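# Refill wall glove dispenser with two boxes from cart

## Task

Take both new glove boxes off the cart and set them into the vacant slots of the wall-mounted glove dispenser (the cart and the pedal bin are movable). Finish with both grippers open and the robot backed away from the boxes, and the robot must stay upright and level the whole time, since a fall or lean counts as failure.

## Robot and tools

ROBOT. An omnidirectional wheeled base (strong 7 N m wheel motors) with a column roughly 1.75 m high. A carriage on the column slides over 1.0 m (lift_m) and holds two identical six-joint arms, each ending in a two-finger gripper. Arm bases sit about 0.57 m + lift_m above the floor; some carriage parts hang about 0.15 m lower. A hand reaches up to 0.78 m from its shoulder but only about 0.38 m below its arm base. The hand is about 0.16 m long and 0.1 m wide (0.14 m opened). Parked arm joints 1-6: 0, 0.05, 0.05, 1.45, 0, 0; parked, the robot measures about 0.95 m across and 0.7 m front to back. Cameras: carriage_camera is fixed, facing forward and tilted about 20 degrees down; left_wrist_camera and right_wrist_camera look out beyond their fingertips. Images are 896x504. Loose items may occasionally get a small outside nudge.

FRAMES. Base frame: origin on the floor below the base centre, x forward, y left, z up. left_hand and right_hand report, in this frame, the point between each hand's finger pads, plus quat_wxyz: the hand's z runs along the fingers and the fingers open along its y; an upward-pointing hand with joints 1, 5, 6 at 0 reads (1, 0, 0, 0). base_odometry is relative to where the base began the scene and comes only from wheel rotation, so slipping looks like motion; heading is positive to the left, range -3.142 to 3.142. Hand readings drift from truth, more so when stretched out.

execute_actions. Arguments: actions (a list holding zero or one action) and cameras (list of camera names, or ["all"]; null or omitted means all; [] means none). One action may have base, joints, or both, starting together. base holds exactly one relative move from where the base last reported itself: translate_m (metres, forward positive, -2 to 2), strafe_m (metres, left positive, -2 to 2) or rotate_rad (radians, counter-clockwise positive, -6.3 to 6.3). joints is a single dictionary keyed by joint name covering both arms and the lift; every value is an absolute target, not an offset: lift_m 0 to 1 m; left_/right_joint1_rad -2.617 to 3.054 (yaw of the whole arm, 0 ahead, positive to the left); joint2_rad 0 to 3.141 (shoulder: 0 upper arm back and horizontal, 1.57 vertical, 3.14 forward and horizontal); joint3_rad 0 to 3.141 (elbow, 0 folded, 3.14 straight); joint4_rad -1.57 to 1.57 (wrist pitch, positive lifts the fingertips); joint5_rad -1.57 to 1.57 (wrist yaw, positive swings fingertips to the RIGHT, opposite to joint1); joint6_rad -2.094 to 2.094 (roll about the finger axis, positive clockwise looking from the forearm); left_/right_gripper_m 0 to 0.093 m pad gap. Completion tolerances: lift 0.004, j1 0.02, j2 and j3 0.055, j4 0.04, j5 and j6 0.02, gripper 0.004. Arm speeds: up to 1.8 rad/s for joints 1-3, 2.7 rad/s for 4-6. An action runs at most 15 s. Any joint or base left out may still be driving toward an earlier target. Bad keys or out-of-range numbers get the whole call refused with no motion. An empty list just returns state and pictures.

RESULTS. The pictures line lists cameras in image order, captured at the end of the call. base_status and joint_status: done (for the base, wheels turned the commanded amount, slip included; tiny moves may stop short yet say done); off_target (resting away from target, possibly still pushing; normal for a gripper holding something); contact_stop or time_out (target dropped, holding where it stopped); not_followed (an arm's targets were withheld by a self-collision check, shown with a "joint command not followed" line and a cause; the gripper still moves, and the withheld targets may be retried on later actions); limit_stop_at_motor_heat. on_its_own shows uncommanded behaviour, where "held at" is a held target, not a position. motor_effort is percent of max, positive toward larger joint values, peak in brackets; readings carry fixed per-motor bias and noise. A steadily falling lift effort while lowering means a hand or load is resting on something; drive_wheels larger at rest than after a free drive means the base is pressing on something. ARM HIT flags a hard self-collision. If a call reports a stop, the remaining calls of that reply are skipped.

OTHER TOOLS. wait(seconds 0 to 10) commands nothing and returns state and images. zoom_image(camera, region [x0, y0, x1, y1] in pixels, top-left origin, at most 504x504) magnifies that camera's latest full image. read_manual(section "licences") only gives URDF licence text. finished_scene(scene = number of the current scene) ends it for good after the last command is held and reports success; the boxes must already be seated and stay there. Replying with no tool call ends everything.

CAUTIONS. Contact stops come late or not at all; after a blocked drive, back off about 0.2 m (or undo the turn), repeat if still pressed, then retry. Arms have no contact stop and snap to target when freed. Passing under a table edge can bring the column into it; reversing into an edge may topple the robot. Tipping risk grows with a high carriage, extended arms, loads, pulling, or abrupt stops; about 1.5 kg per hand with both arms forward can tip it, and only images reveal a lean. A level hand droops 10-17 cm with 1 kg. Gripper force is about 45-60 N per pad. Never let the arms press or strike each other hard; when an arm is withheld, first move that arm away alone, then the other in a later action. Avoid drops, slips, slams and hard shoves. Stretched or loaded arms heat up: MOTOR HOT appears at 75 °C, 90 °C halts that arm for 10 s, 100 °C makes it go limp and fall (OVER-TEMPERATURE FAULT); resend targets afterwards. The robot keeps holding its last command while you think.

Each tool is called after "Emit:" by a JSON object that holds its "name" and its "arguments", one argument or row to a line.

## Session

Emit:
{"name": "execute_actions", "arguments": {
  "actions": []
}}

Scene clock: 0.00 s.
base_odometry: x=+0.000 y=+0.000 heading=+0.000 (m, m, rad; odometry frame)
base_status: not commanded
joint_positions: lift_m=+0.302 left_joint1_rad=+0.007 left_joint2_rad=+0.053 left_joint3_rad=+0.053 left_joint4_rad=+1.466 left_joint5_rad=-0.023 left_joint6_rad=+0.014 left_gripper_m=+0.094 right_joint1_rad=-0.025 right_joint2_rad=+0.070 right_joint3_rad=+0.062 right_joint4_rad=+1.434 right_joint5_rad=+0.018 right_joint6_rad=+0.013 right_gripper_m=+0.095
joint_status: not commanded
motor_effort: lift_m=+28 drive_wheels=+1 (%)
left_hand: x=+0.2865 y=+0.3342 z=+1.2896 quat_wxyz=(+0.999, -0.011, +0.052, +0.011) (m; base frame)
right_hand: x=+0.2969 y=-0.3341 z=+1.2909 quat_wxyz=(+0.997, +0.011, +0.072, -0.007) (m; base frame)
pictures: carriage_camera, left_wrist_camera, right_wrist_camera
Images, in order (width x height): carriage_camera 896x504, left_wrist_camera 896x504, right_wrist_camera 896x504.

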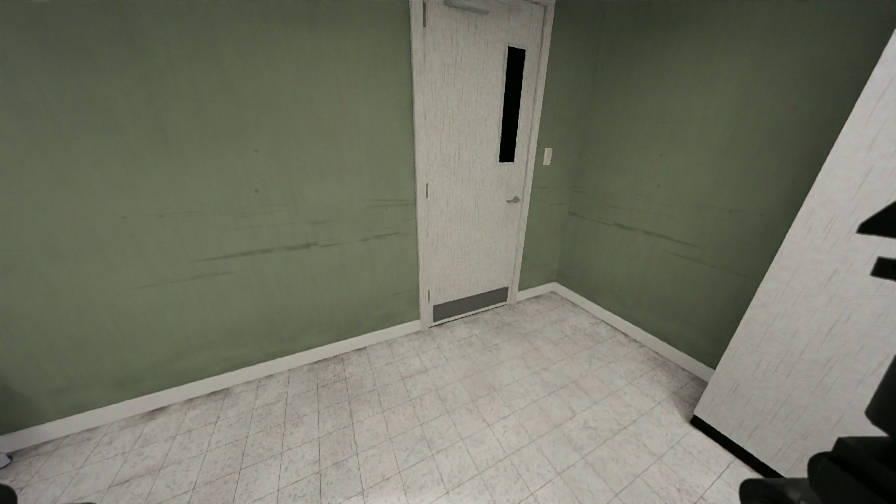

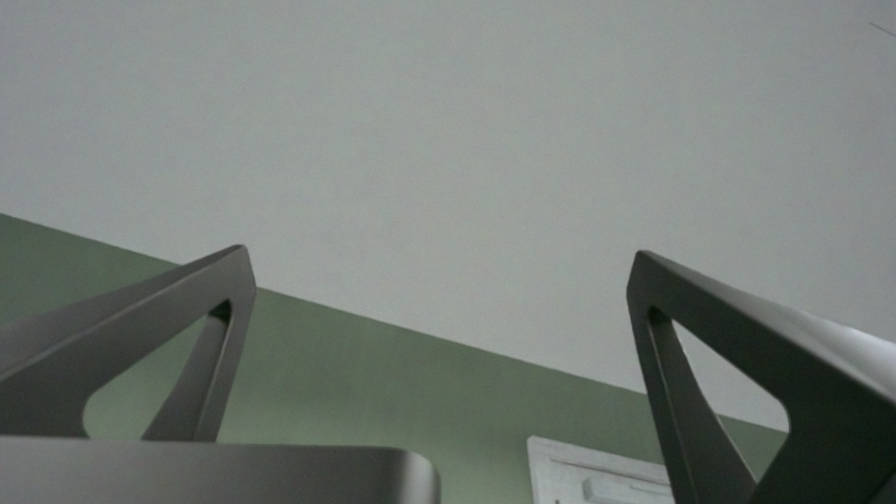

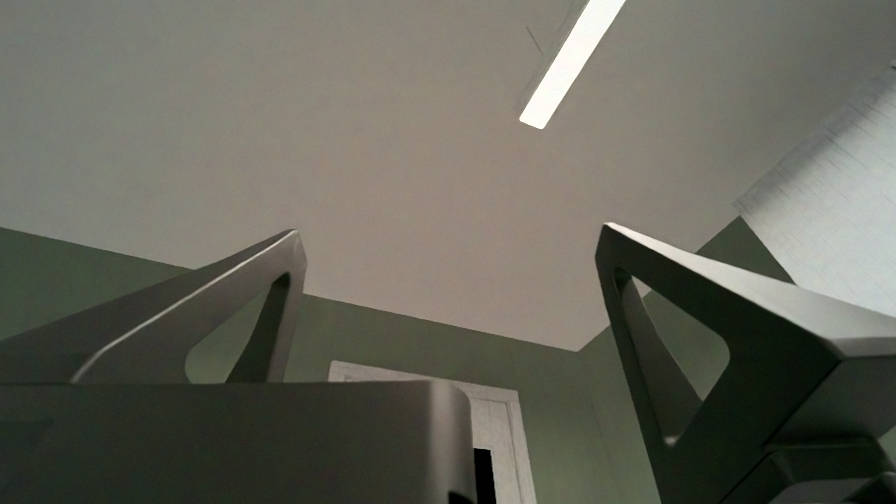

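Emit:
{"name": "execute_actions", "arguments": {
  "actions": [
    {"base":{"rotate_rad":2.1}}
  ],
  "cameras": ["carriage_camera"]
}}

Scene clock: 4.83 s.
base_odometry: x=+0.000 y=+0.000 heading=+2.100 (m, m, rad; odometry frame)
base_status: done
joint_positions: lift_m=+0.302 left_joint1_rad=+0.007 left_joint2_rad=+0.053 left_joint3_rad=+0.053 left_joint4_rad=+1.466 left_joint5_rad=-0.023 left_joint6_rad=+0.014 left_gripper_m=+0.094 right_joint1_rad=-0.025 right_joint2_rad=+0.070 right_joint3_rad=+0.062 right_joint4_rad=+1.433 right_joint5_rad=+0.018 right_joint6_rad=+0.013 right_gripper_m=+0.095
joint_status: not commanded
motor_effort: lift_m=+29(29) drive_wheels=+3(12) (%)
left_hand: x=+0.2865 y=+0.3342 z=+1.2896 quat_wxyz=(+0.999, -0.011, +0.052, +0.011) (m; base frame)
right_hand: x=+0.2973 y=-0.3341 z=+1.2909 quat_wxyz=(+0.997, +0.011, +0.073, -0.007) (m; base frame)
pictures: carriage_camera
Images, in order (width x height): carriage_camera 896x504.

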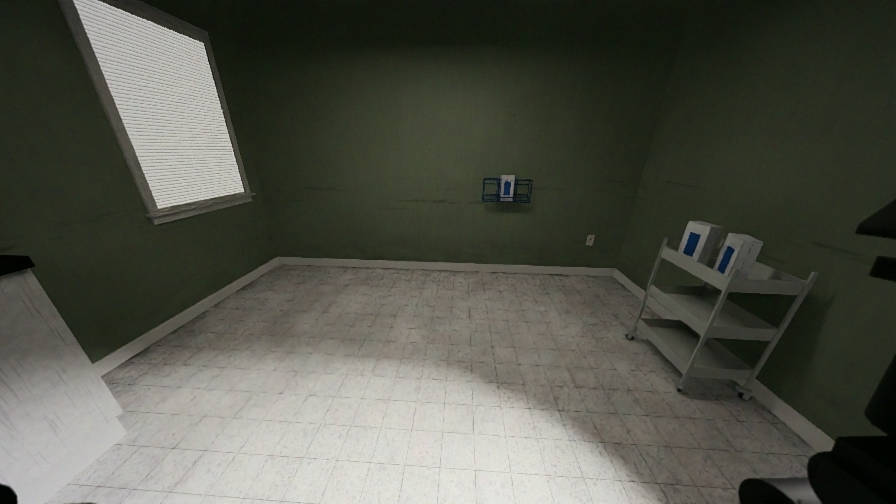

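Emit:
{"name": "execute_actions", "arguments": {
  "actions": [
    {"base":{"translate_m":1.42}}
  ],
  "cameras": ["carriage_camera"]
}}

Emit:
{"name": "zoom_image", "arguments": {
  "camera": "carriage_camera",
  "region": [440,140,740,340]
}}

Emit:
{"name": "execute_actions", "arguments": {
  "actions": [
    {"base":{"rotate_rad":-1.6},"joints":{"lift_m":0.5}}
  ],
  "cameras": []
}}

Emit:
{"name": "execute_actions", "arguments": {
  "actions": [
    {"base":{"translate_m":0.7}}
  ],
  "cameras": ["carriage_camera"]
}}

Emit:
{"name": "zoom_image", "arguments": {
  "camera": "carriage_camera",
  "region": [250,250,650,504]
}}

Scene clock: 17.37 s.
base_odometry: x=-0.718 y=+1.225 heading=+2.101 (m, m, rad; odometry frame)
base_status: done
joint_positions: lift_m=+0.302 left_joint1_rad=+0.007 left_joint2_rad=+0.053 left_joint3_rad=+0.053 left_joint4_rad=+1.466 left_joint5_rad=-0.023 left_joint6_rad=+0.014 left_gripper_m=+0.094 right_joint1_rad=-0.025 right_joint2_rad=+0.070 right_joint3_rad=+0.062 right_joint4_rad=+1.434 right_joint5_rad=+0.018 right_joint6_rad=+0.013 right_gripper_m=+0.095
joint_status: not commanded
motor_effort: lift_m=+28(29) drive_wheels=-4(14) (%)
left_hand: x=+0.2865 y=+0.3342 z=+1.2896 quat_wxyz=(+0.999, -0.011, +0.052, +0.011) (m; base frame)
right_hand: x=+0.2970 y=-0.3341 z=+1.2909 quat_wxyz=(+0.997, +0.011, +0.072, -0.007) (m; base frame)
pictures: carriage_camera
Images, in order (width x height): carriage_camera 896x504.

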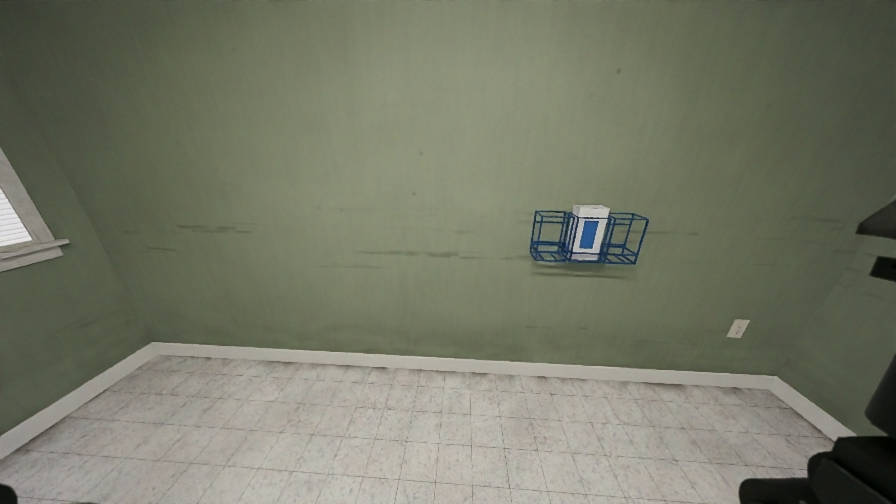

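Region (440, 140, 740, 340) of carriage_camera's 896x504 image, scaled by 1.680, with more detail than that image has.

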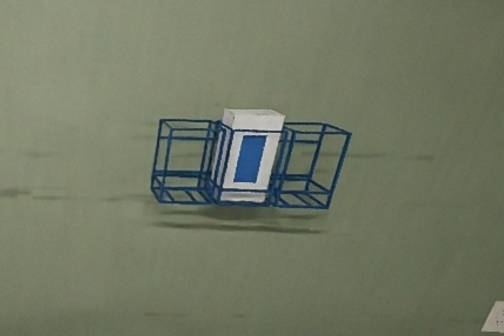

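Scene clock: 20.50 s.
base_odometry: x=-0.718 y=+1.225 heading=+0.501 (m, m, rad; odometry frame)
base_status: done
joint_positions: lift_m=+0.500 left_joint1_rad=+0.007 left_joint2_rad=+0.053 left_joint3_rad=+0.053 left_joint4_rad=+1.466 left_joint5_rad=-0.023 left_joint6_rad=+0.014 left_gripper_m=+0.094 right_joint1_rad=-0.025 right_joint2_rad=+0.070 right_joint3_rad=+0.062 right_joint4_rad=+1.433 right_joint5_rad=+0.018 right_joint6_rad=+0.013 right_gripper_m=+0.095
joint_status: all done
motor_effort: lift_m=+32(39) drive_wheels=+3(9) (%)
left_hand: x=+0.2865 y=+0.3342 z=+1.4878 quat_wxyz=(+0.999, -0.011, +0.052, +0.011) (m; base frame)
right_hand: x=+0.2973 y=-0.3341 z=+1.4890 quat_wxyz=(+0.997, +0.011, +0.073, -0.007) (m; base frame)
pictures: none
No camera images: the call's "cameras" was empty. Leave "cameras" out to get every camera's image.

Scene clock: 24.13 s.
base_odometry: x=-0.104 y=+1.560 heading=+0.500 (m, m, rad; odometry frame)
base_status: done
joint_positions: lift_m=+0.500 left_joint1_rad=+0.007 left_joint2_rad=+0.053 left_joint3_rad=+0.053 left_joint4_rad=+1.465 left_joint5_rad=-0.023 left_joint6_rad=+0.014 left_gripper_m=+0.094 right_joint1_rad=-0.025 right_joint2_rad=+0.070 right_joint3_rad=+0.062 right_joint4_rad=+1.432 right_joint5_rad=+0.018 right_joint6_rad=+0.013 right_gripper_m=+0.095
joint_status: not commanded
motor_effort: lift_m=+32(32) drive_wheels=-4(14) (%)
left_hand: x=+0.2866 y=+0.3342 z=+1.4877 quat_wxyz=(+0.999, -0.011, +0.052, +0.011) (m; base frame)
right_hand: x=+0.2974 y=-0.3341 z=+1.4890 quat_wxyz=(+0.997, +0.011, +0.073, -0.007) (m; base frame)
pictures: carriage_camera
camera_calibration (this result's frames):
carriage_camera: T_world_to_cam=[[-0.0209994, -0.999705, 0.01218, -0.0184591], [-0.386135, -0.00312765, -0.922437, 1.4198], [0.922203, -0.0240738, -0.385955, 0.410111], [0, 0, 0, 1]] pos_world=[0.169642, -0.00414009, 1.46819]
Images, in order (width x height): carriage_camera 896x504.

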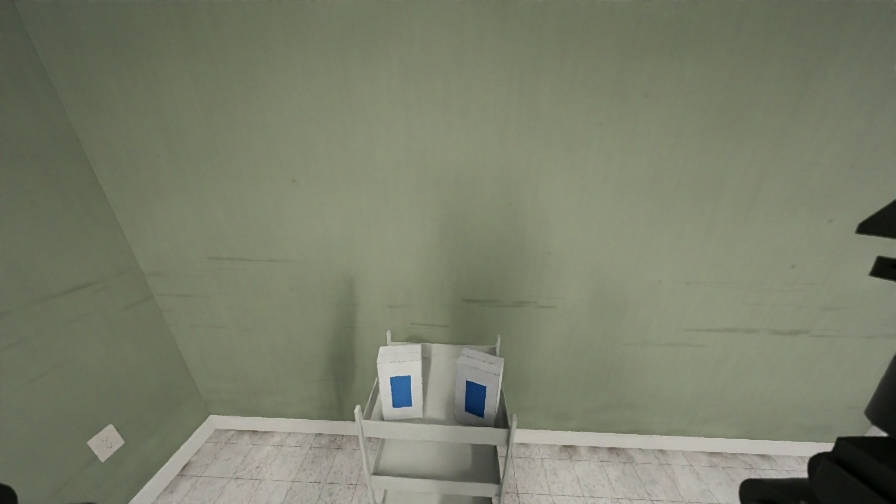

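Region (250, 250, 650, 504) of carriage_camera's 896x504 image, scaled by 1.260, with more detail than that image has; it fills the top 320 rows of this view, and the rest is white.

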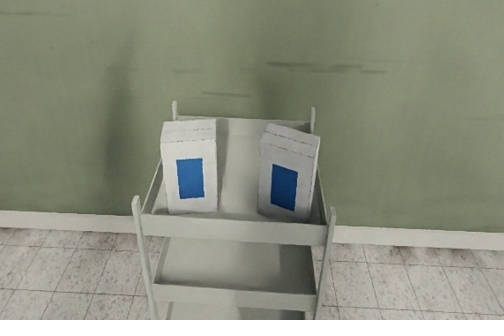

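Emit:
{"name": "execute_actions", "arguments": {
  "actions": [
    {"base":{"translate_m":0.2},"joints":{"lift_m":0.36,"left_joint1_rad":-0.683,"left_joint2_rad":1.9,"left_joint3_rad":1.6,"left_joint4_rad":-1.27,"left_joint6_rad":0.85,"right_joint1_rad":-0.1,"right_joint2_rad":1.81,"right_joint3_rad":1.51,"right_joint4_rad":-1.27,"right_joint6_rad":-0.5}}
  ]
}}

Scene clock: 40.97 s.
base_odometry: x=+0.072 y=+1.656 heading=+0.499 (m, m, rad; odometry frame)
base_status: done
joint_positions: lift_m=+0.360 left_joint1_rad=-0.679 left_joint2_rad=+1.906 left_joint3_rad=+1.564 left_joint4_rad=-1.265 left_joint5_rad=-0.024 left_joint6_rad=+0.842 left_gripper_m=+0.094 right_joint1_rad=-0.095 right_joint2_rad=+1.812 right_joint3_rad=+1.483 right_joint4_rad=-1.262 right_joint5_rad=+0.018 right_joint6_rad=-0.492 right_gripper_m=+0.095
joint_status: all done
motor_effort: lift_m=+24(25) drive_wheels=-4(15) (%)
left_hand: x=+0.5336 y=+0.1141 z=+1.0078 quat_wxyz=(-0.019, +0.689, +0.724, +0.010) (m; base frame)
right_hand: x=+0.5871 y=-0.3645 z=+1.0181 quat_wxyz=(-0.012, -0.197, +0.980, -0.006) (m; base frame)
pictures: carriage_camera, left_wrist_camera, right_wrist_camera
camera_calibration (this result's frames):
carriage_camera: T_world_to_cam=[[-0.0209994, -0.999705, 0.01218, -0.0167624], [-0.386135, -0.00312765, -0.922437, 1.29131], [0.922203, -0.0240738, -0.385955, 0.356349], [0, 0, 0, 1]] pos_world=[0.169642, -0.00414009, 1.32889]
left_wrist_camera: T_world_to_cam=[[-0.997615, -0.0683252, 0.00982759, 0.533262], [-0.0489328, 0.800403, 0.597461, -0.657381], [-0.0486877, 0.595555, -0.801838, 0.88918], [0, 0, 0, 1]] pos_world=[0.543115, 0.0330496, 1.1005]
right_wrist_camera: T_world_to_cam=[[0.358312, -0.933502, 0.0136611, -0.561601], [-0.732219, -0.271914, 0.624434, -0.299863], [-0.579196, -0.233745, -0.780958, 1.17613], [0, 0, 0, 1]] pos_world=[0.662874, -0.330877, 1.11343]
Images, in order (width x height): carriage_camera 896x504, left_wrist_camera 896x504, right_wrist_camera 896x504.

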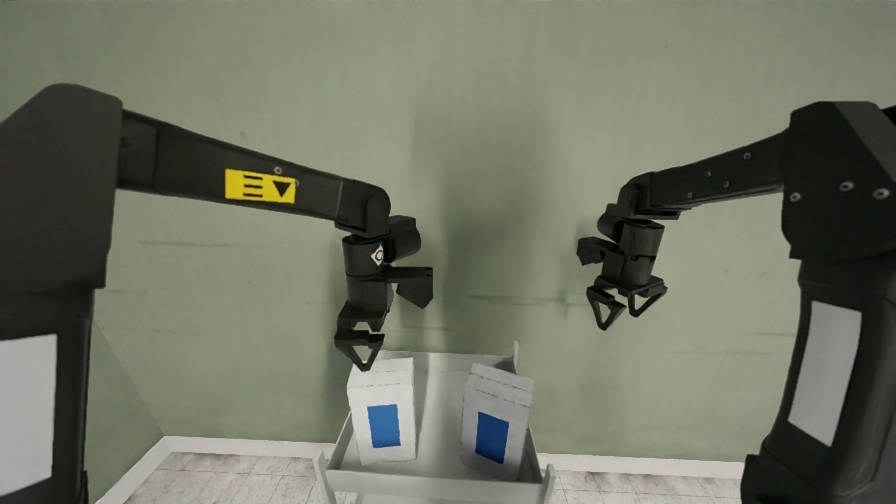

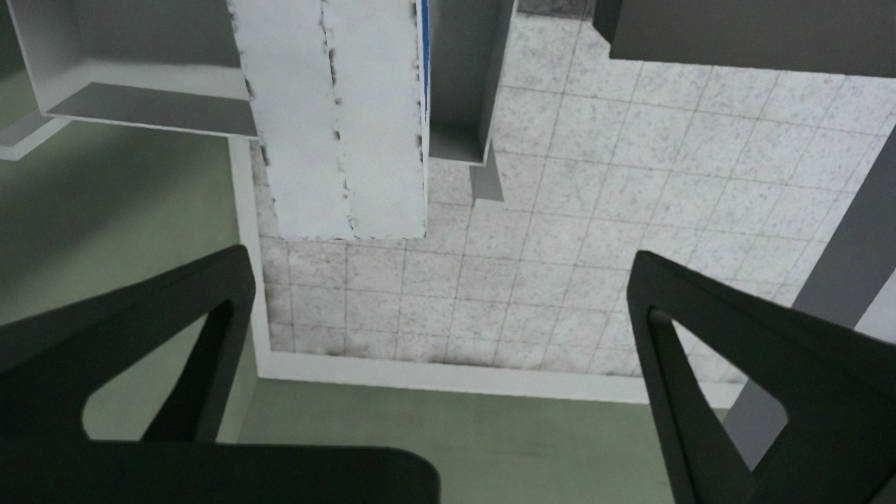

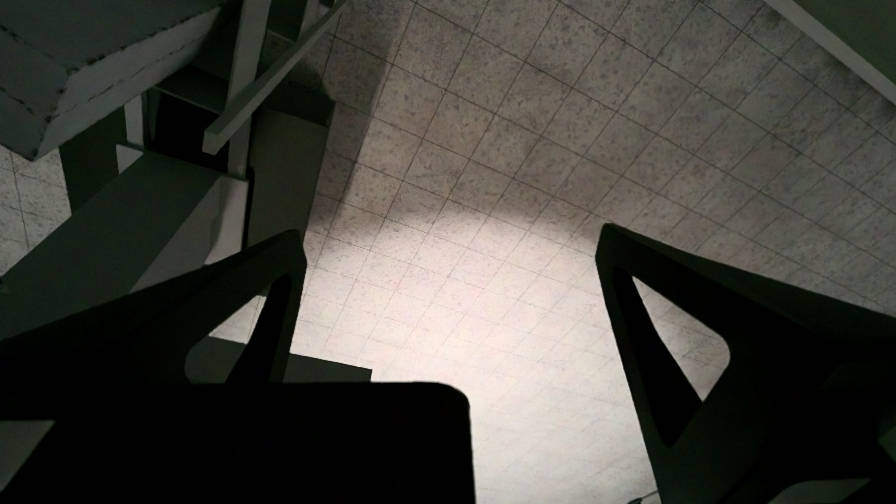

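Emit:
{"name": "execute_actions", "arguments": {
  "actions": [
    {"base":{"translate_m":0.034},"joints":{"lift_m":0.28,"left_joint3_rad":1.64,"right_joint3_rad":1.54}}
  ],
  "cameras": ["carriage_camera","left_wrist_camera"]
}}

Scene clock: 45.73 s.
base_odometry: x=+0.102 y=+1.672 heading=+0.499 (m, m, rad; odometry frame)
base_status: done
joint_positions: lift_m=+0.280 left_joint1_rad=-0.680 left_joint2_rad=+1.905 left_joint3_rad=+1.626 left_joint4_rad=-1.268 left_joint5_rad=-0.024 left_joint6_rad=+0.843 left_gripper_m=+0.094 right_joint1_rad=-0.096 right_joint2_rad=+1.810 right_joint3_rad=+1.532 right_joint4_rad=-1.267 right_joint5_rad=+0.018 right_joint6_rad=-0.492 right_gripper_m=+0.095
joint_status: all done
motor_effort: lift_m=+25(25) drive_wheels=+3(7) (%)
left_hand: x=+0.5458 y=+0.1041 z=+0.9437 quat_wxyz=(+0.011, +0.690, +0.724, +0.013) (m; base frame)
right_hand: x=+0.5986 y=-0.3658 z=+0.9507 quat_wxyz=(+0.009, -0.197, +0.980, -0.012) (m; base frame)
pictures: carriage_camera, left_wrist_camera
camera_calibration (this result's frames):
carriage_camera: T_world_to_cam=[[-0.0209994, -0.999705, 0.01218, -0.0157868], [-0.386135, -0.00312765, -0.922437, 1.21743], [0.922203, -0.0240738, -0.385955, 0.325434], [0, 0, 0, 1]] pos_world=[0.169642, -0.00414009, 1.24879]
left_wrist_camera: T_world_to_cam=[[-0.997107, -0.0676566, -0.0346415, 0.586969], [-0.0753963, 0.8226, 0.563599, -0.566415], [-0.00963509, 0.56458, -0.825322, 0.848436], [0, 0, 0, 1]] pos_world=[0.55074, 0.0266353, 1.0398]
Images, in order (width x height): carriage_camera 896x504, left_wrist_camera 896x504.

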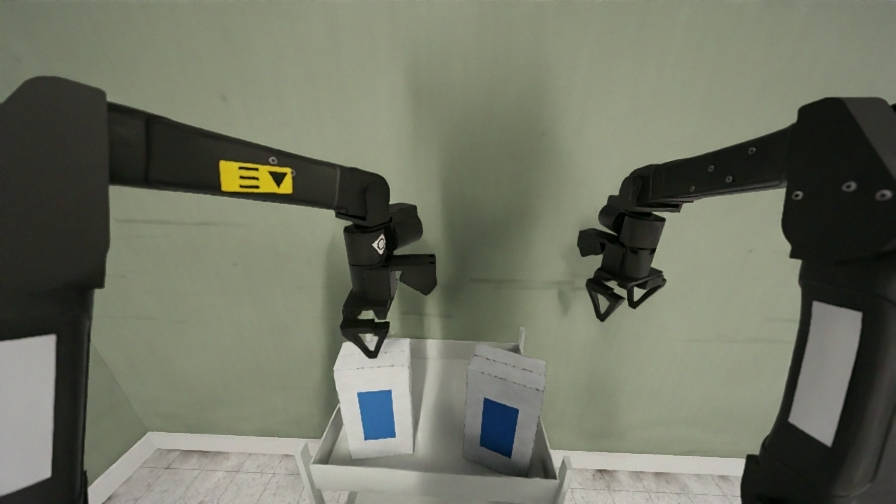

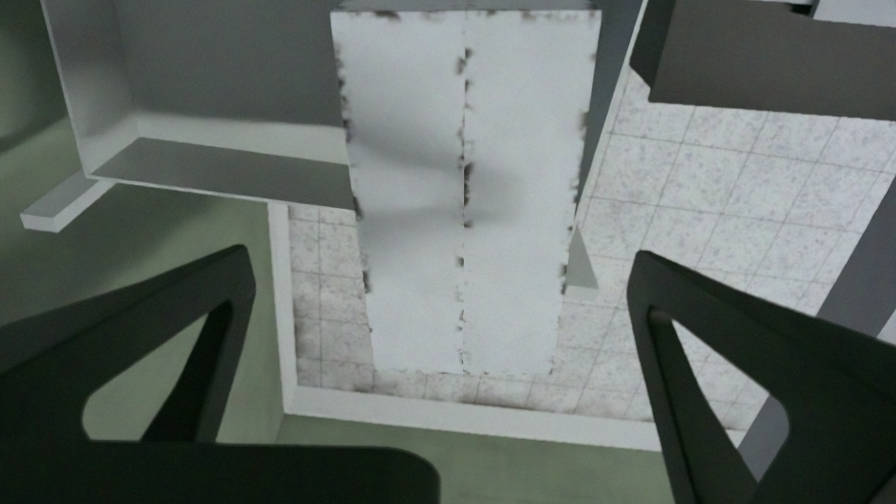

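Emit:
{"name": "execute_actions", "arguments": {
  "actions": [
    {"base":{"translate_m":-0.013},"joints":{"left_joint1_rad":-0.65,"left_joint6_rad":0.87,"left_joint4_rad":-1.29}}
  ],
  "cameras": []
}}

Emit:
{"name": "execute_actions", "arguments": {
  "actions": [
    {"joints":{"lift_m":0.205}}
  ],
  "cameras": ["carriage_camera","left_wrist_camera"]
}}

Scene clock: 49.67 s.
base_odometry: x=+0.091 y=+1.666 heading=+0.498 (m, m, rad; odometry frame)
base_status: done
joint_positions: lift_m=+0.280 left_joint1_rad=-0.651 left_joint2_rad=+1.905 left_joint3_rad=+1.626 left_joint4_rad=-1.283 left_joint5_rad=-0.024 left_joint6_rad=+0.863 left_gripper_m=+0.094 right_joint1_rad=-0.096 right_joint2_rad=+1.810 right_joint3_rad=+1.532 right_joint4_rad=-1.267 right_joint5_rad=+0.018 right_joint6_rad=-0.492 right_gripper_m=+0.095
joint_status: all done
motor_effort: lift_m=+24(25) drive_wheels=+2(13) (%)
left_hand: x=+0.5493 y=+0.1147 z=+0.9437 quat_wxyz=(+0.003, +0.686, +0.727, +0.012) (m; base frame)
right_hand: x=+0.5987 y=-0.3658 z=+0.9507 quat_wxyz=(+0.009, -0.197, +0.980, -0.012) (m; base frame)
pictures: none
No camera images: the call's "cameras" was empty. Leave "cameras" out to get every camera's image.

Scene clock: 50.50 s.
base_odometry: x=+0.091 y=+1.666 heading=+0.498 (m, m, rad; odometry frame)
base_status: not commanded
joint_positions: lift_m=+0.205 left_joint1_rad=-0.651 left_joint2_rad=+1.905 left_joint3_rad=+1.626 left_joint4_rad=-1.285 left_joint5_rad=-0.024 left_joint6_rad=+0.863 left_gripper_m=+0.094 right_joint1_rad=-0.096 right_joint2_rad=+1.811 right_joint3_rad=+1.532 right_joint4_rad=-1.267 right_joint5_rad=+0.018 right_joint6_rad=-0.492 right_gripper_m=+0.095
joint_status: all done
motor_effort: lift_m=+25(25) drive_wheels=-2(2) (%)
left_hand: x=+0.5489 y=+0.1150 z=+0.8686 quat_wxyz=(+0.002, +0.687, +0.727, +0.012) (m; base frame)
right_hand: x=+0.5986 y=-0.3658 z=+0.8756 quat_wxyz=(+0.009, -0.197, +0.980, -0.012) (m; base frame)
pictures: carriage_camera, left_wrist_camera
camera_calibration (this result's frames):
carriage_camera: T_world_to_cam=[[-0.0209994, -0.999705, 0.01218, -0.0148735], [-0.386135, -0.00312765, -0.922437, 1.14825], [0.922203, -0.0240738, -0.385955, 0.296492], [0, 0, 0, 1]] pos_world=[0.169642, -0.00414009, 1.17381]
left_wrist_camera: T_world_to_cam=[[-0.996862, -0.0760971, -0.0217952, 0.577915], [-0.0748049, 0.815604, 0.573754, -0.541104], [-0.0258848, 0.573584, -0.818738, 0.782433], [0, 0, 0, 1]] pos_world=[0.555877, 0.0365134, 0.963664]
Images, in order (width x height): carriage_camera 896x504, left_wrist_camera 896x504.

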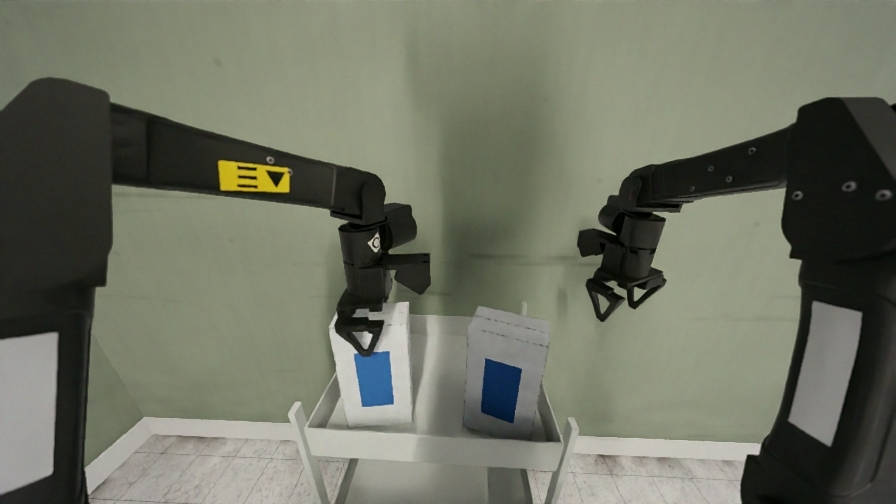

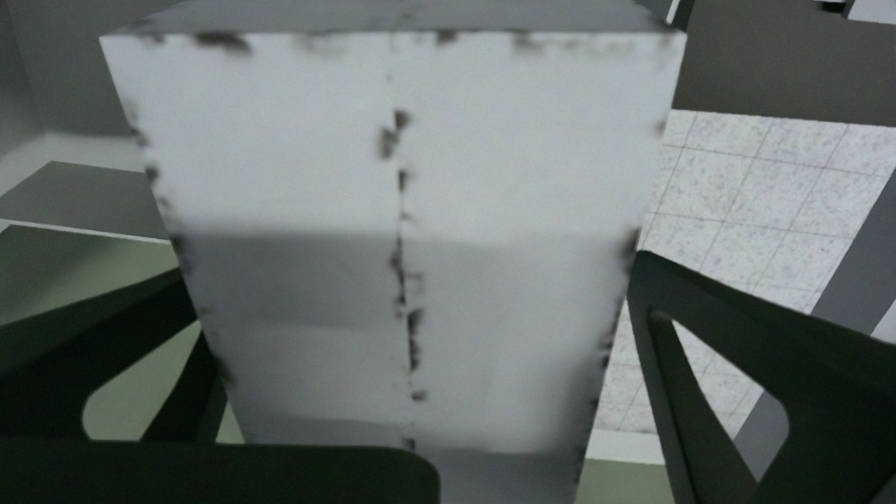

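Emit:
{"name": "execute_actions", "arguments": {
  "actions": [
    {"joints":{"left_gripper_m":0.05}}
  ],
  "cameras": []
}}

Emit:
{"name": "execute_actions", "arguments": {
  "actions": [
    {"joints":{"lift_m":0.36}}
  ],
  "cameras": []
}}

Emit:
{"name": "execute_actions", "arguments": {
  "actions": [
    {"joints":{"left_joint1_rad":0.25,"right_joint1_rad":0.67}}
  ],
  "cameras": []
}}

Emit:
{"name": "execute_actions", "arguments": {
  "actions": [
    {"joints":{"lift_m":0.27}}
  ]
}}

Scene clock: 56.17 s.
base_odometry: x=+0.091 y=+1.666 heading=+0.498 (m, m, rad; odometry frame)
base_status: not commanded
joint_positions: lift_m=+0.205 left_joint1_rad=-0.651 left_joint2_rad=+1.905 left_joint3_rad=+1.626 left_joint4_rad=-1.283 left_joint5_rad=-0.025 left_joint6_rad=+0.863 left_gripper_m=+0.059 right_joint1_rad=-0.096 right_joint2_rad=+1.811 right_joint3_rad=+1.532 right_joint4_rad=-1.267 right_joint5_rad=+0.018 right_joint6_rad=-0.492 right_gripper_m=+0.095
joint_status: left_gripper_m off_target (ended at +0.059, target +0.050)
motor_effort: lift_m=+24(24) drive_wheels=+2(2) (%)
left_hand: x=+0.5493 y=+0.1149 z=+0.8686 quat_wxyz=(+0.003, +0.687, +0.727, +0.013) (m; base frame)
right_hand: x=+0.5986 y=-0.3658 z=+0.8756 quat_wxyz=(+0.009, -0.197, +0.980, -0.012) (m; base frame)
pictures: none
No camera images: the call's "cameras" was empty. Leave "cameras" out to get every camera's image.

Scene clock: 57.33 s.
base_odometry: x=+0.091 y=+1.666 heading=+0.498 (m, m, rad; odometry frame)
base_status: not commanded
joint_positions: lift_m=+0.360 left_joint1_rad=-0.651 left_joint2_rad=+1.928 left_joint3_rad=+1.626 left_joint4_rad=-1.286 left_joint5_rad=-0.024 left_joint6_rad=+0.864 left_gripper_m=+0.059 right_joint1_rad=-0.096 right_joint2_rad=+1.812 right_joint3_rad=+1.532 right_joint4_rad=-1.267 right_joint5_rad=+0.018 right_joint6_rad=-0.492 right_gripper_m=+0.095
joint_status: all done
motor_effort: lift_m=+32(38) drive_wheels=+2(2) (%)
left_hand: x=+0.5486 y=+0.1153 z=+1.0150 quat_wxyz=(-0.010, +0.687, +0.727, +0.011) (m; base frame)
right_hand: x=+0.5986 y=-0.3658 z=+1.0297 quat_wxyz=(+0.009, -0.197, +0.980, -0.012) (m; base frame)
pictures: none
No camera images: the call's "cameras" was empty. Leave "cameras" out to get every camera's image.

Scene clock: 58.80 s.
base_odometry: x=+0.091 y=+1.666 heading=+0.498 (m, m, rad; odometry frame)
base_status: not commanded
joint_positions: lift_m=+0.360 left_joint1_rad=+0.255 left_joint2_rad=+1.928 left_joint3_rad=+1.626 left_joint4_rad=-1.278 left_joint5_rad=-0.031 left_joint6_rad=+0.864 left_gripper_m=+0.059 right_joint1_rad=+0.673 right_joint2_rad=+1.812 right_joint3_rad=+1.532 right_joint4_rad=-1.267 right_joint5_rad=+0.018 right_joint6_rad=-0.493 right_gripper_m=+0.095
joint_status: all done
motor_effort: lift_m=+32(32) drive_wheels=-2(2) (%)
left_hand: x=+0.6085 y=+0.4264 z=+1.0150 quat_wxyz=(-0.012, +0.300, +0.954, +0.011) (m; base frame)
right_hand: x=+0.5280 y=-0.1200 z=+1.0297 quat_wxyz=(+0.013, -0.550, +0.835, -0.008) (m; base frame)
pictures: none
No camera images: the call's "cameras" was empty. Leave "cameras" out to get every camera's image.

Scene clock: 59.70 s.
base_odometry: x=+0.091 y=+1.666 heading=+0.498 (m, m, rad; odometry frame)
base_status: not commanded
joint_positions: lift_m=+0.270 left_joint1_rad=+0.255 left_joint2_rad=+1.928 left_joint3_rad=+1.626 left_joint4_rad=-1.283 left_joint5_rad=-0.028 left_joint6_rad=+0.864 left_gripper_m=+0.059 right_joint1_rad=+0.673 right_joint2_rad=+1.812 right_joint3_rad=+1.532 right_joint4_rad=-1.268 right_joint5_rad=+0.018 right_joint6_rad=-0.493 right_gripper_m=+0.095
joint_status: all done
motor_effort: lift_m=+25(26) drive_wheels=-2(2) (%)
left_hand: x=+0.6074 y=+0.4257 z=+0.9258 quat_wxyz=(-0.013, +0.300, +0.954, +0.008) (m; base frame)
right_hand: x=+0.5279 y=-0.1200 z=+0.9403 quat_wxyz=(+0.012, -0.550, +0.835, -0.008) (m; base frame)
pictures: carriage_camera, left_wrist_camera, right_wrist_camera
camera_calibration (this result's frames):
carriage_camera: T_world_to_cam=[[-0.0209994, -0.999705, 0.01218, -0.0156643], [-0.386135, -0.00312765, -0.922437, 1.20815], [0.922203, -0.0240738, -0.385955, 0.321552], [0, 0, 0, 1]] pos_world=[0.169642, -0.00414009, 1.23874]
left_wrist_camera: T_world_to_cam=[[-0.556358, -0.830895, -0.00887952, 0.702839], [-0.675132, 0.44578, 0.587773, -0.313957], [-0.484419, 0.333007, -0.808977, 1.02449], [0, 0, 0, 1]] pos_world=[0.675351, 0.382779, 1.01957]
right_wrist_camera: T_world_to_cam=[[0.906049, -0.421882, 0.0330293, -0.557099], [-0.357467, -0.721259, 0.593298, -0.450558], [-0.226479, -0.549364, -0.804305, 0.936102], [0, 0, 0, 1]] pos_world=[0.555707, -0.0457392, 1.03863]
Images, in order (width x height): carriage_camera 896x504, left_wrist_camera 896x504, right_wrist_camera 896x504.

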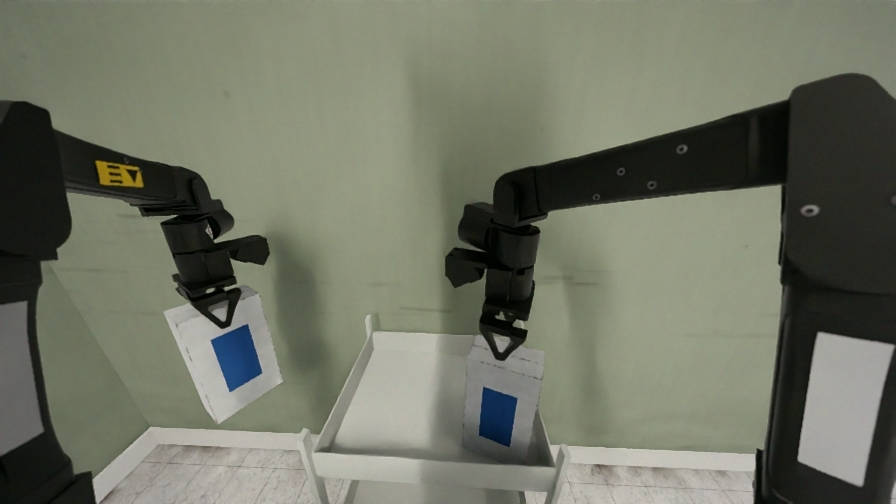

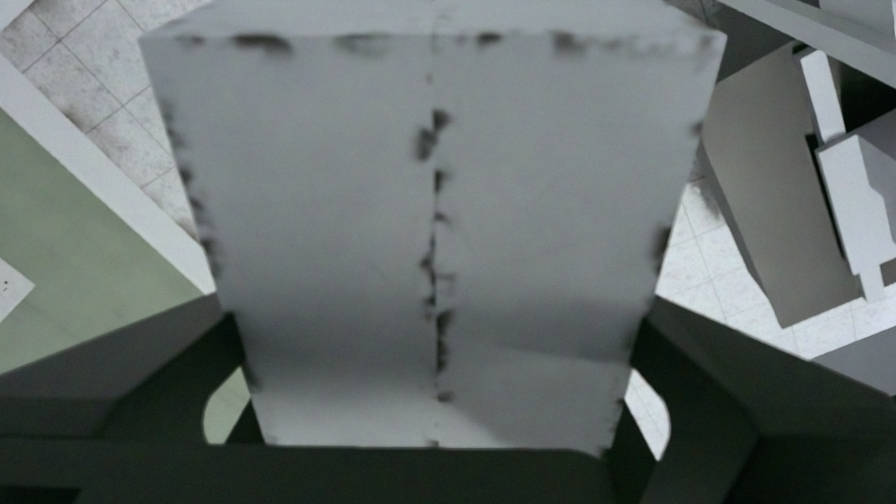

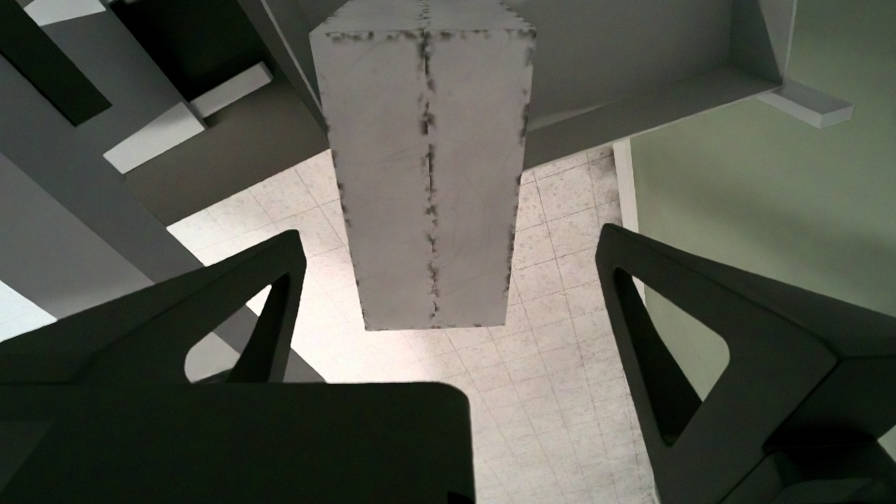

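Emit:
{"name": "execute_actions", "arguments": {
  "actions": [
    {"base":{"translate_m":-0.004},"joints":{"lift_m":0.2}}
  ],
  "cameras": []
}}

Emit:
{"name": "execute_actions", "arguments": {
  "actions": [
    {"joints":{"right_gripper_m":0.05}}
  ],
  "cameras": ["right_wrist_camera"]
}}

Emit:
{"name": "execute_actions", "arguments": {
  "actions": [
    {"joints":{"lift_m":0.4}}
  ],
  "cameras": []
}}

Emit:
{"name": "execute_actions", "arguments": {
  "actions": [
    {"base":{"translate_m":-0.37},"joints":{"lift_m":0.6,"right_joint1_rad":0.537,"right_joint2_rad":1.9,"right_joint3_rad":1.64,"right_joint6_rad":-1.04}}
  ],
  "cameras": []
}}

Emit:
{"name": "execute_actions", "arguments": {
  "actions": [
    {"base":{"rotate_rad":1.53},"joints":{"left_joint1_rad":-0.537,"left_joint6_rad":1.04,"left_joint4_rad":-1.265}}
  ],
  "cameras": ["carriage_camera"]
}}

Emit:
{"name": "execute_actions", "arguments": {
  "actions": [
    {"base":{"translate_m":0.45}}
  ]
}}

Scene clock: 70.97 s.
base_odometry: x=+0.087 y=+1.664 heading=+0.498 (m, m, rad; odometry frame)
base_status: done
joint_positions: lift_m=+0.200 left_joint1_rad=+0.255 left_joint2_rad=+1.934 left_joint3_rad=+1.626 left_joint4_rad=-1.288 left_joint5_rad=-0.025 left_joint6_rad=+0.864 left_gripper_m=+0.059 right_joint1_rad=+0.673 right_joint2_rad=+1.813 right_joint3_rad=+1.532 right_joint4_rad=-1.268 right_joint5_rad=+0.018 right_joint6_rad=-0.493 right_gripper_m=+0.095
joint_status: all done
motor_effort: lift_m=+26(27) drive_wheels=-1(7) (%)
left_hand: x=+0.6063 y=+0.4246 z=+0.8537 quat_wxyz=(-0.017, +0.300, +0.954, +0.004) (m; base frame)
right_hand: x=+0.5281 y=-0.1202 z=+0.8698 quat_wxyz=(+0.012, -0.550, +0.835, -0.008) (m; base frame)
pictures: none
No camera images: the call's "cameras" was empty. Leave "cameras" out to get every camera's image.

Scene clock: 71.57 s.
base_odometry: x=+0.087 y=+1.664 heading=+0.498 (m, m, rad; odometry frame)
base_status: not commanded
joint_positions: lift_m=+0.200 left_joint1_rad=+0.255 left_joint2_rad=+1.934 left_joint3_rad=+1.626 left_joint4_rad=-1.288 left_joint5_rad=-0.025 left_joint6_rad=+0.864 left_gripper_m=+0.059 right_joint1_rad=+0.673 right_joint2_rad=+1.813 right_joint3_rad=+1.532 right_joint4_rad=-1.268 right_joint5_rad=+0.016 right_joint6_rad=-0.494 right_gripper_m=+0.058
joint_status: right_gripper_m off_target (ended at +0.058, target +0.050)
motor_effort: lift_m=+26(25) drive_wheels=+1(1) (%)
left_hand: x=+0.6063 y=+0.4246 z=+0.8537 quat_wxyz=(-0.017, +0.300, +0.954, +0.004) (m; base frame)
right_hand: x=+0.5277 y=-0.1201 z=+0.8698 quat_wxyz=(+0.011, -0.551, +0.835, -0.007) (m; base frame)
pictures: right_wrist_camera
camera_calibration (this result's frames):
right_wrist_camera: T_world_to_cam=[[0.906332, -0.421502, 0.0299756, -0.552014], [-0.355246, -0.72161, 0.594205, -0.4108], [-0.228828, -0.549196, -0.803755, 0.880085], [0, 0, 0, 1]] pos_world=[0.55576, -0.0457731, 0.968019]
Images, in order (width x height): right_wrist_camera 896x504.

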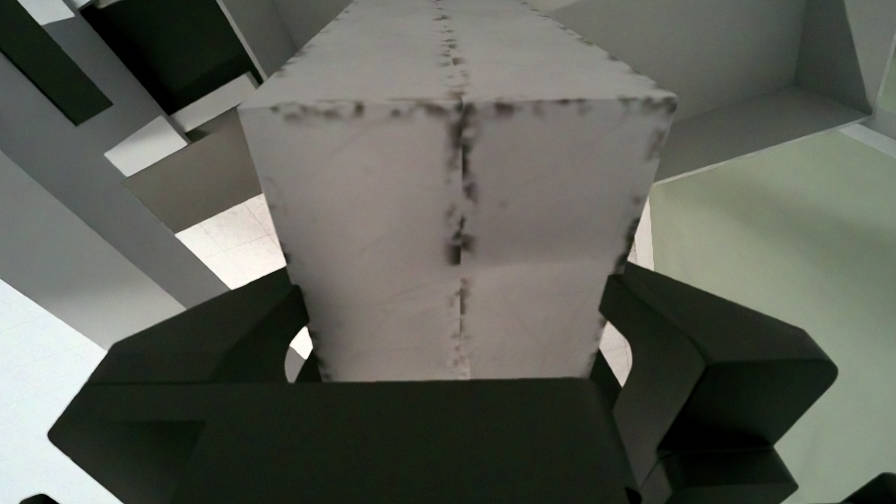

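Scene clock: 72.90 s.
base_odometry: x=+0.087 y=+1.664 heading=+0.498 (m, m, rad; odometry frame)
base_status: not commanded
joint_positions: lift_m=+0.400 left_joint1_rad=+0.255 left_joint2_rad=+1.929 left_joint3_rad=+1.626 left_joint4_rad=-1.288 left_joint5_rad=-0.024 left_joint6_rad=+0.864 left_gripper_m=+0.059 right_joint1_rad=+0.673 right_joint2_rad=+1.827 right_joint3_rad=+1.532 right_joint4_rad=-1.268 right_joint5_rad=+0.016 right_joint6_rad=-0.494 right_gripper_m=+0.058
joint_status: all done
motor_effort: lift_m=+33(40) drive_wheels=+1(1) (%)
left_hand: x=+0.6064 y=+0.4246 z=+1.0547 quat_wxyz=(-0.015, +0.300, +0.954, +0.005) (m; base frame)
right_hand: x=+0.5277 y=-0.1201 z=+1.0647 quat_wxyz=(+0.004, -0.551, +0.835, -0.008) (m; base frame)
pictures: none
No camera images: the call's "cameras" was empty. Leave "cameras" out to get every camera's image.

Scene clock: 75.70 s.
base_odometry: x=-0.238 y=+1.487 heading=+0.498 (m, m, rad; odometry frame)
base_status: done
joint_positions: lift_m=+0.600 left_joint1_rad=+0.255 left_joint2_rad=+1.929 left_joint3_rad=+1.626 left_joint4_rad=-1.292 left_joint5_rad=-0.023 left_joint6_rad=+0.864 left_gripper_m=+0.059 right_joint1_rad=+0.533 right_joint2_rad=+1.922 right_joint3_rad=+1.616 right_joint4_rad=-1.268 right_joint5_rad=+0.019 right_joint6_rad=-1.033 right_gripper_m=+0.058
joint_status: all done
motor_effort: lift_m=+33(39) drive_wheels=-2(15) (%)
left_hand: x=+0.6054 y=+0.4242 z=+1.2548 quat_wxyz=(-0.016, +0.300, +0.954, +0.004) (m; base frame)
right_hand: x=+0.5728 y=-0.1490 z=+1.2543 quat_wxyz=(-0.004, -0.705, +0.709, -0.009) (m; base frame)
pictures: none
No camera images: the call's "cameras" was empty. Leave "cameras" out to get every camera's image.

Scene clock: 78.77 s.
base_odometry: x=-0.238 y=+1.487 heading=+2.027 (m, m, rad; odometry frame)
base_status: done
joint_positions: lift_m=+0.600 left_joint1_rad=-0.532 left_joint2_rad=+1.929 left_joint3_rad=+1.626 left_joint4_rad=-1.266 left_joint5_rad=-0.029 left_joint6_rad=+1.033 left_gripper_m=+0.059 right_joint1_rad=+0.533 right_joint2_rad=+1.922 right_joint3_rad=+1.616 right_joint4_rad=-1.257 right_joint5_rad=+0.017 right_joint6_rad=-1.033 right_gripper_m=+0.058
joint_status: all done
motor_effort: lift_m=+33(33) drive_wheels=+4(8) (%)
left_hand: x=+0.5765 y=+0.1491 z=+1.2548 quat_wxyz=(-0.002, +0.705, +0.709, +0.014) (m; base frame)
right_hand: x=+0.5748 y=-0.1474 z=+1.2543 quat_wxyz=(+0.001, -0.705, +0.709, -0.009) (m; base frame)
pictures: carriage_camera
camera_calibration (this result's frames):
carriage_camera: T_world_to_cam=[[-0.0209994, -0.999705, 0.01218, -0.0196757], [-0.386135, -0.00312765, -0.922437, 1.51194], [0.922203, -0.0240738, -0.385955, 0.448662], [0, 0, 0, 1]] pos_world=[0.169642, -0.00414009, 1.56807]
Images, in order (width x height): carriage_camera 896x504.

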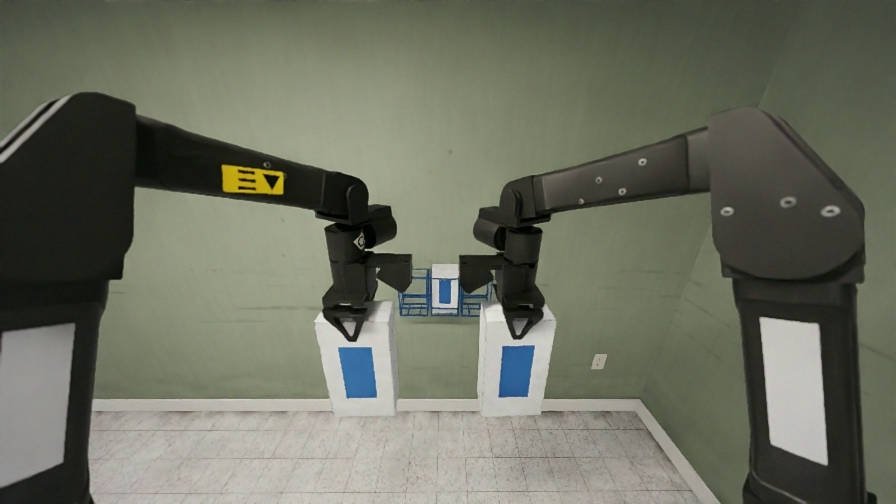

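Scene clock: 81.87 s.
base_odometry: x=-0.437 y=+1.891 heading=+2.028 (m, m, rad; odometry frame)
base_status: done
joint_positions: lift_m=+0.600 left_joint1_rad=-0.533 left_joint2_rad=+1.929 left_joint3_rad=+1.626 left_joint4_rad=-1.264 left_joint5_rad=-0.026 left_joint6_rad=+1.033 left_gripper_m=+0.059 right_joint1_rad=+0.533 right_joint2_rad=+1.922 right_joint3_rad=+1.616 right_joint4_rad=-1.263 right_joint5_rad=+0.017 right_joint6_rad=-1.033 right_gripper_m=+0.058
joint_status: not commanded
motor_effort: lift_m=+32(33) drive_wheels=-4(17) (%)
left_hand: x=+0.5765 y=+0.1483 z=+1.2548 quat_wxyz=(-0.001, +0.705, +0.709, +0.013) (m; base frame)
right_hand: x=+0.5736 y=-0.1481 z=+1.2543 quat_wxyz=(-0.002, -0.705, +0.709, -0.009) (m; base frame)
pictures: carriage_camera, left_wrist_camera, right_wrist_camera
camera_calibration (this result's frames):
carriage_camera: T_world_to_cam=[[-0.0209994, -0.999705, 0.01218, -0.0196757], [-0.386135, -0.00312765, -0.922437, 1.51194], [0.922203, -0.0240738, -0.385955, 0.448662], [0, 0, 0, 1]] pos_world=[0.169642, -0.00414009, 1.56807]
left_wrist_camera: T_world_to_cam=[[-0.999564, -0.0234687, -0.017914, 0.605232], [-0.0295078, 0.814446, 0.579489, -0.82091], [0.00099012, 0.579765, -0.814783, 1.05888], [0, 0, 0, 1]] pos_world=[0.579697, 0.0688916, 1.34931]
right_wrist_camera: T_world_to_cam=[[0.999239, -0.0353665, 0.0164331, -0.596046], [-0.0379938, -0.787852, 0.614691, -0.860752], [-0.00879257, -0.614848, -0.788597, 1.02932], [0, 0, 0, 1]] pos_world=[0.571939, -0.0663536, 1.35061]
Images, in order (width x height): carriage_camera 896x504, left_wrist_camera 896x504, right_wrist_camera 896x504.

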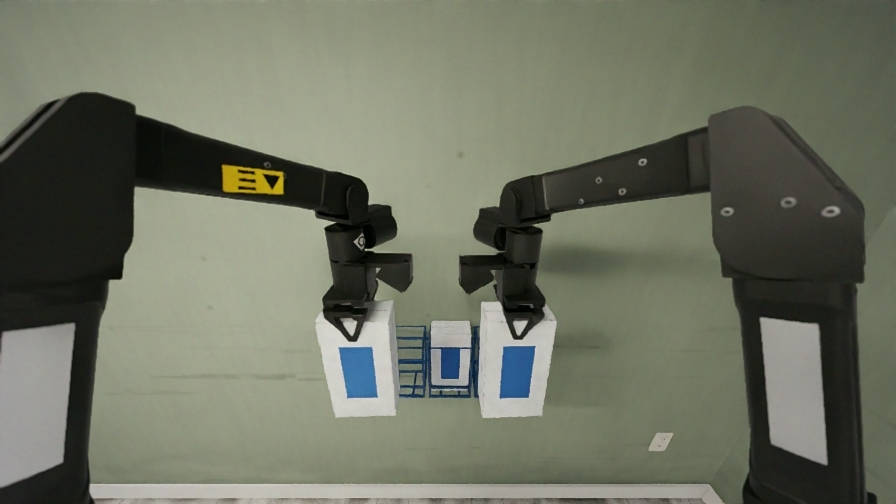

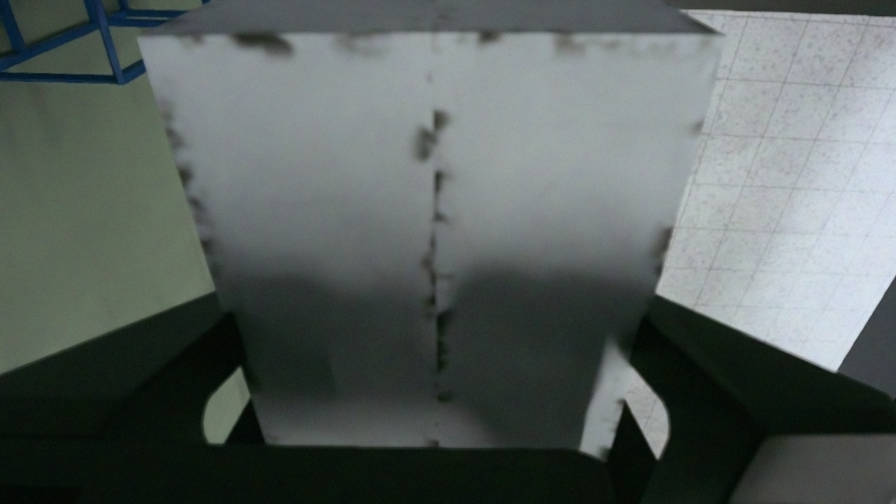

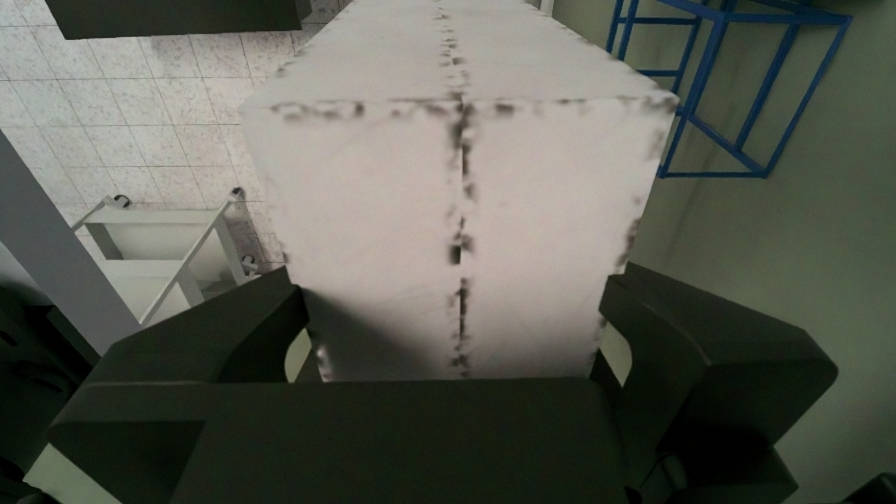

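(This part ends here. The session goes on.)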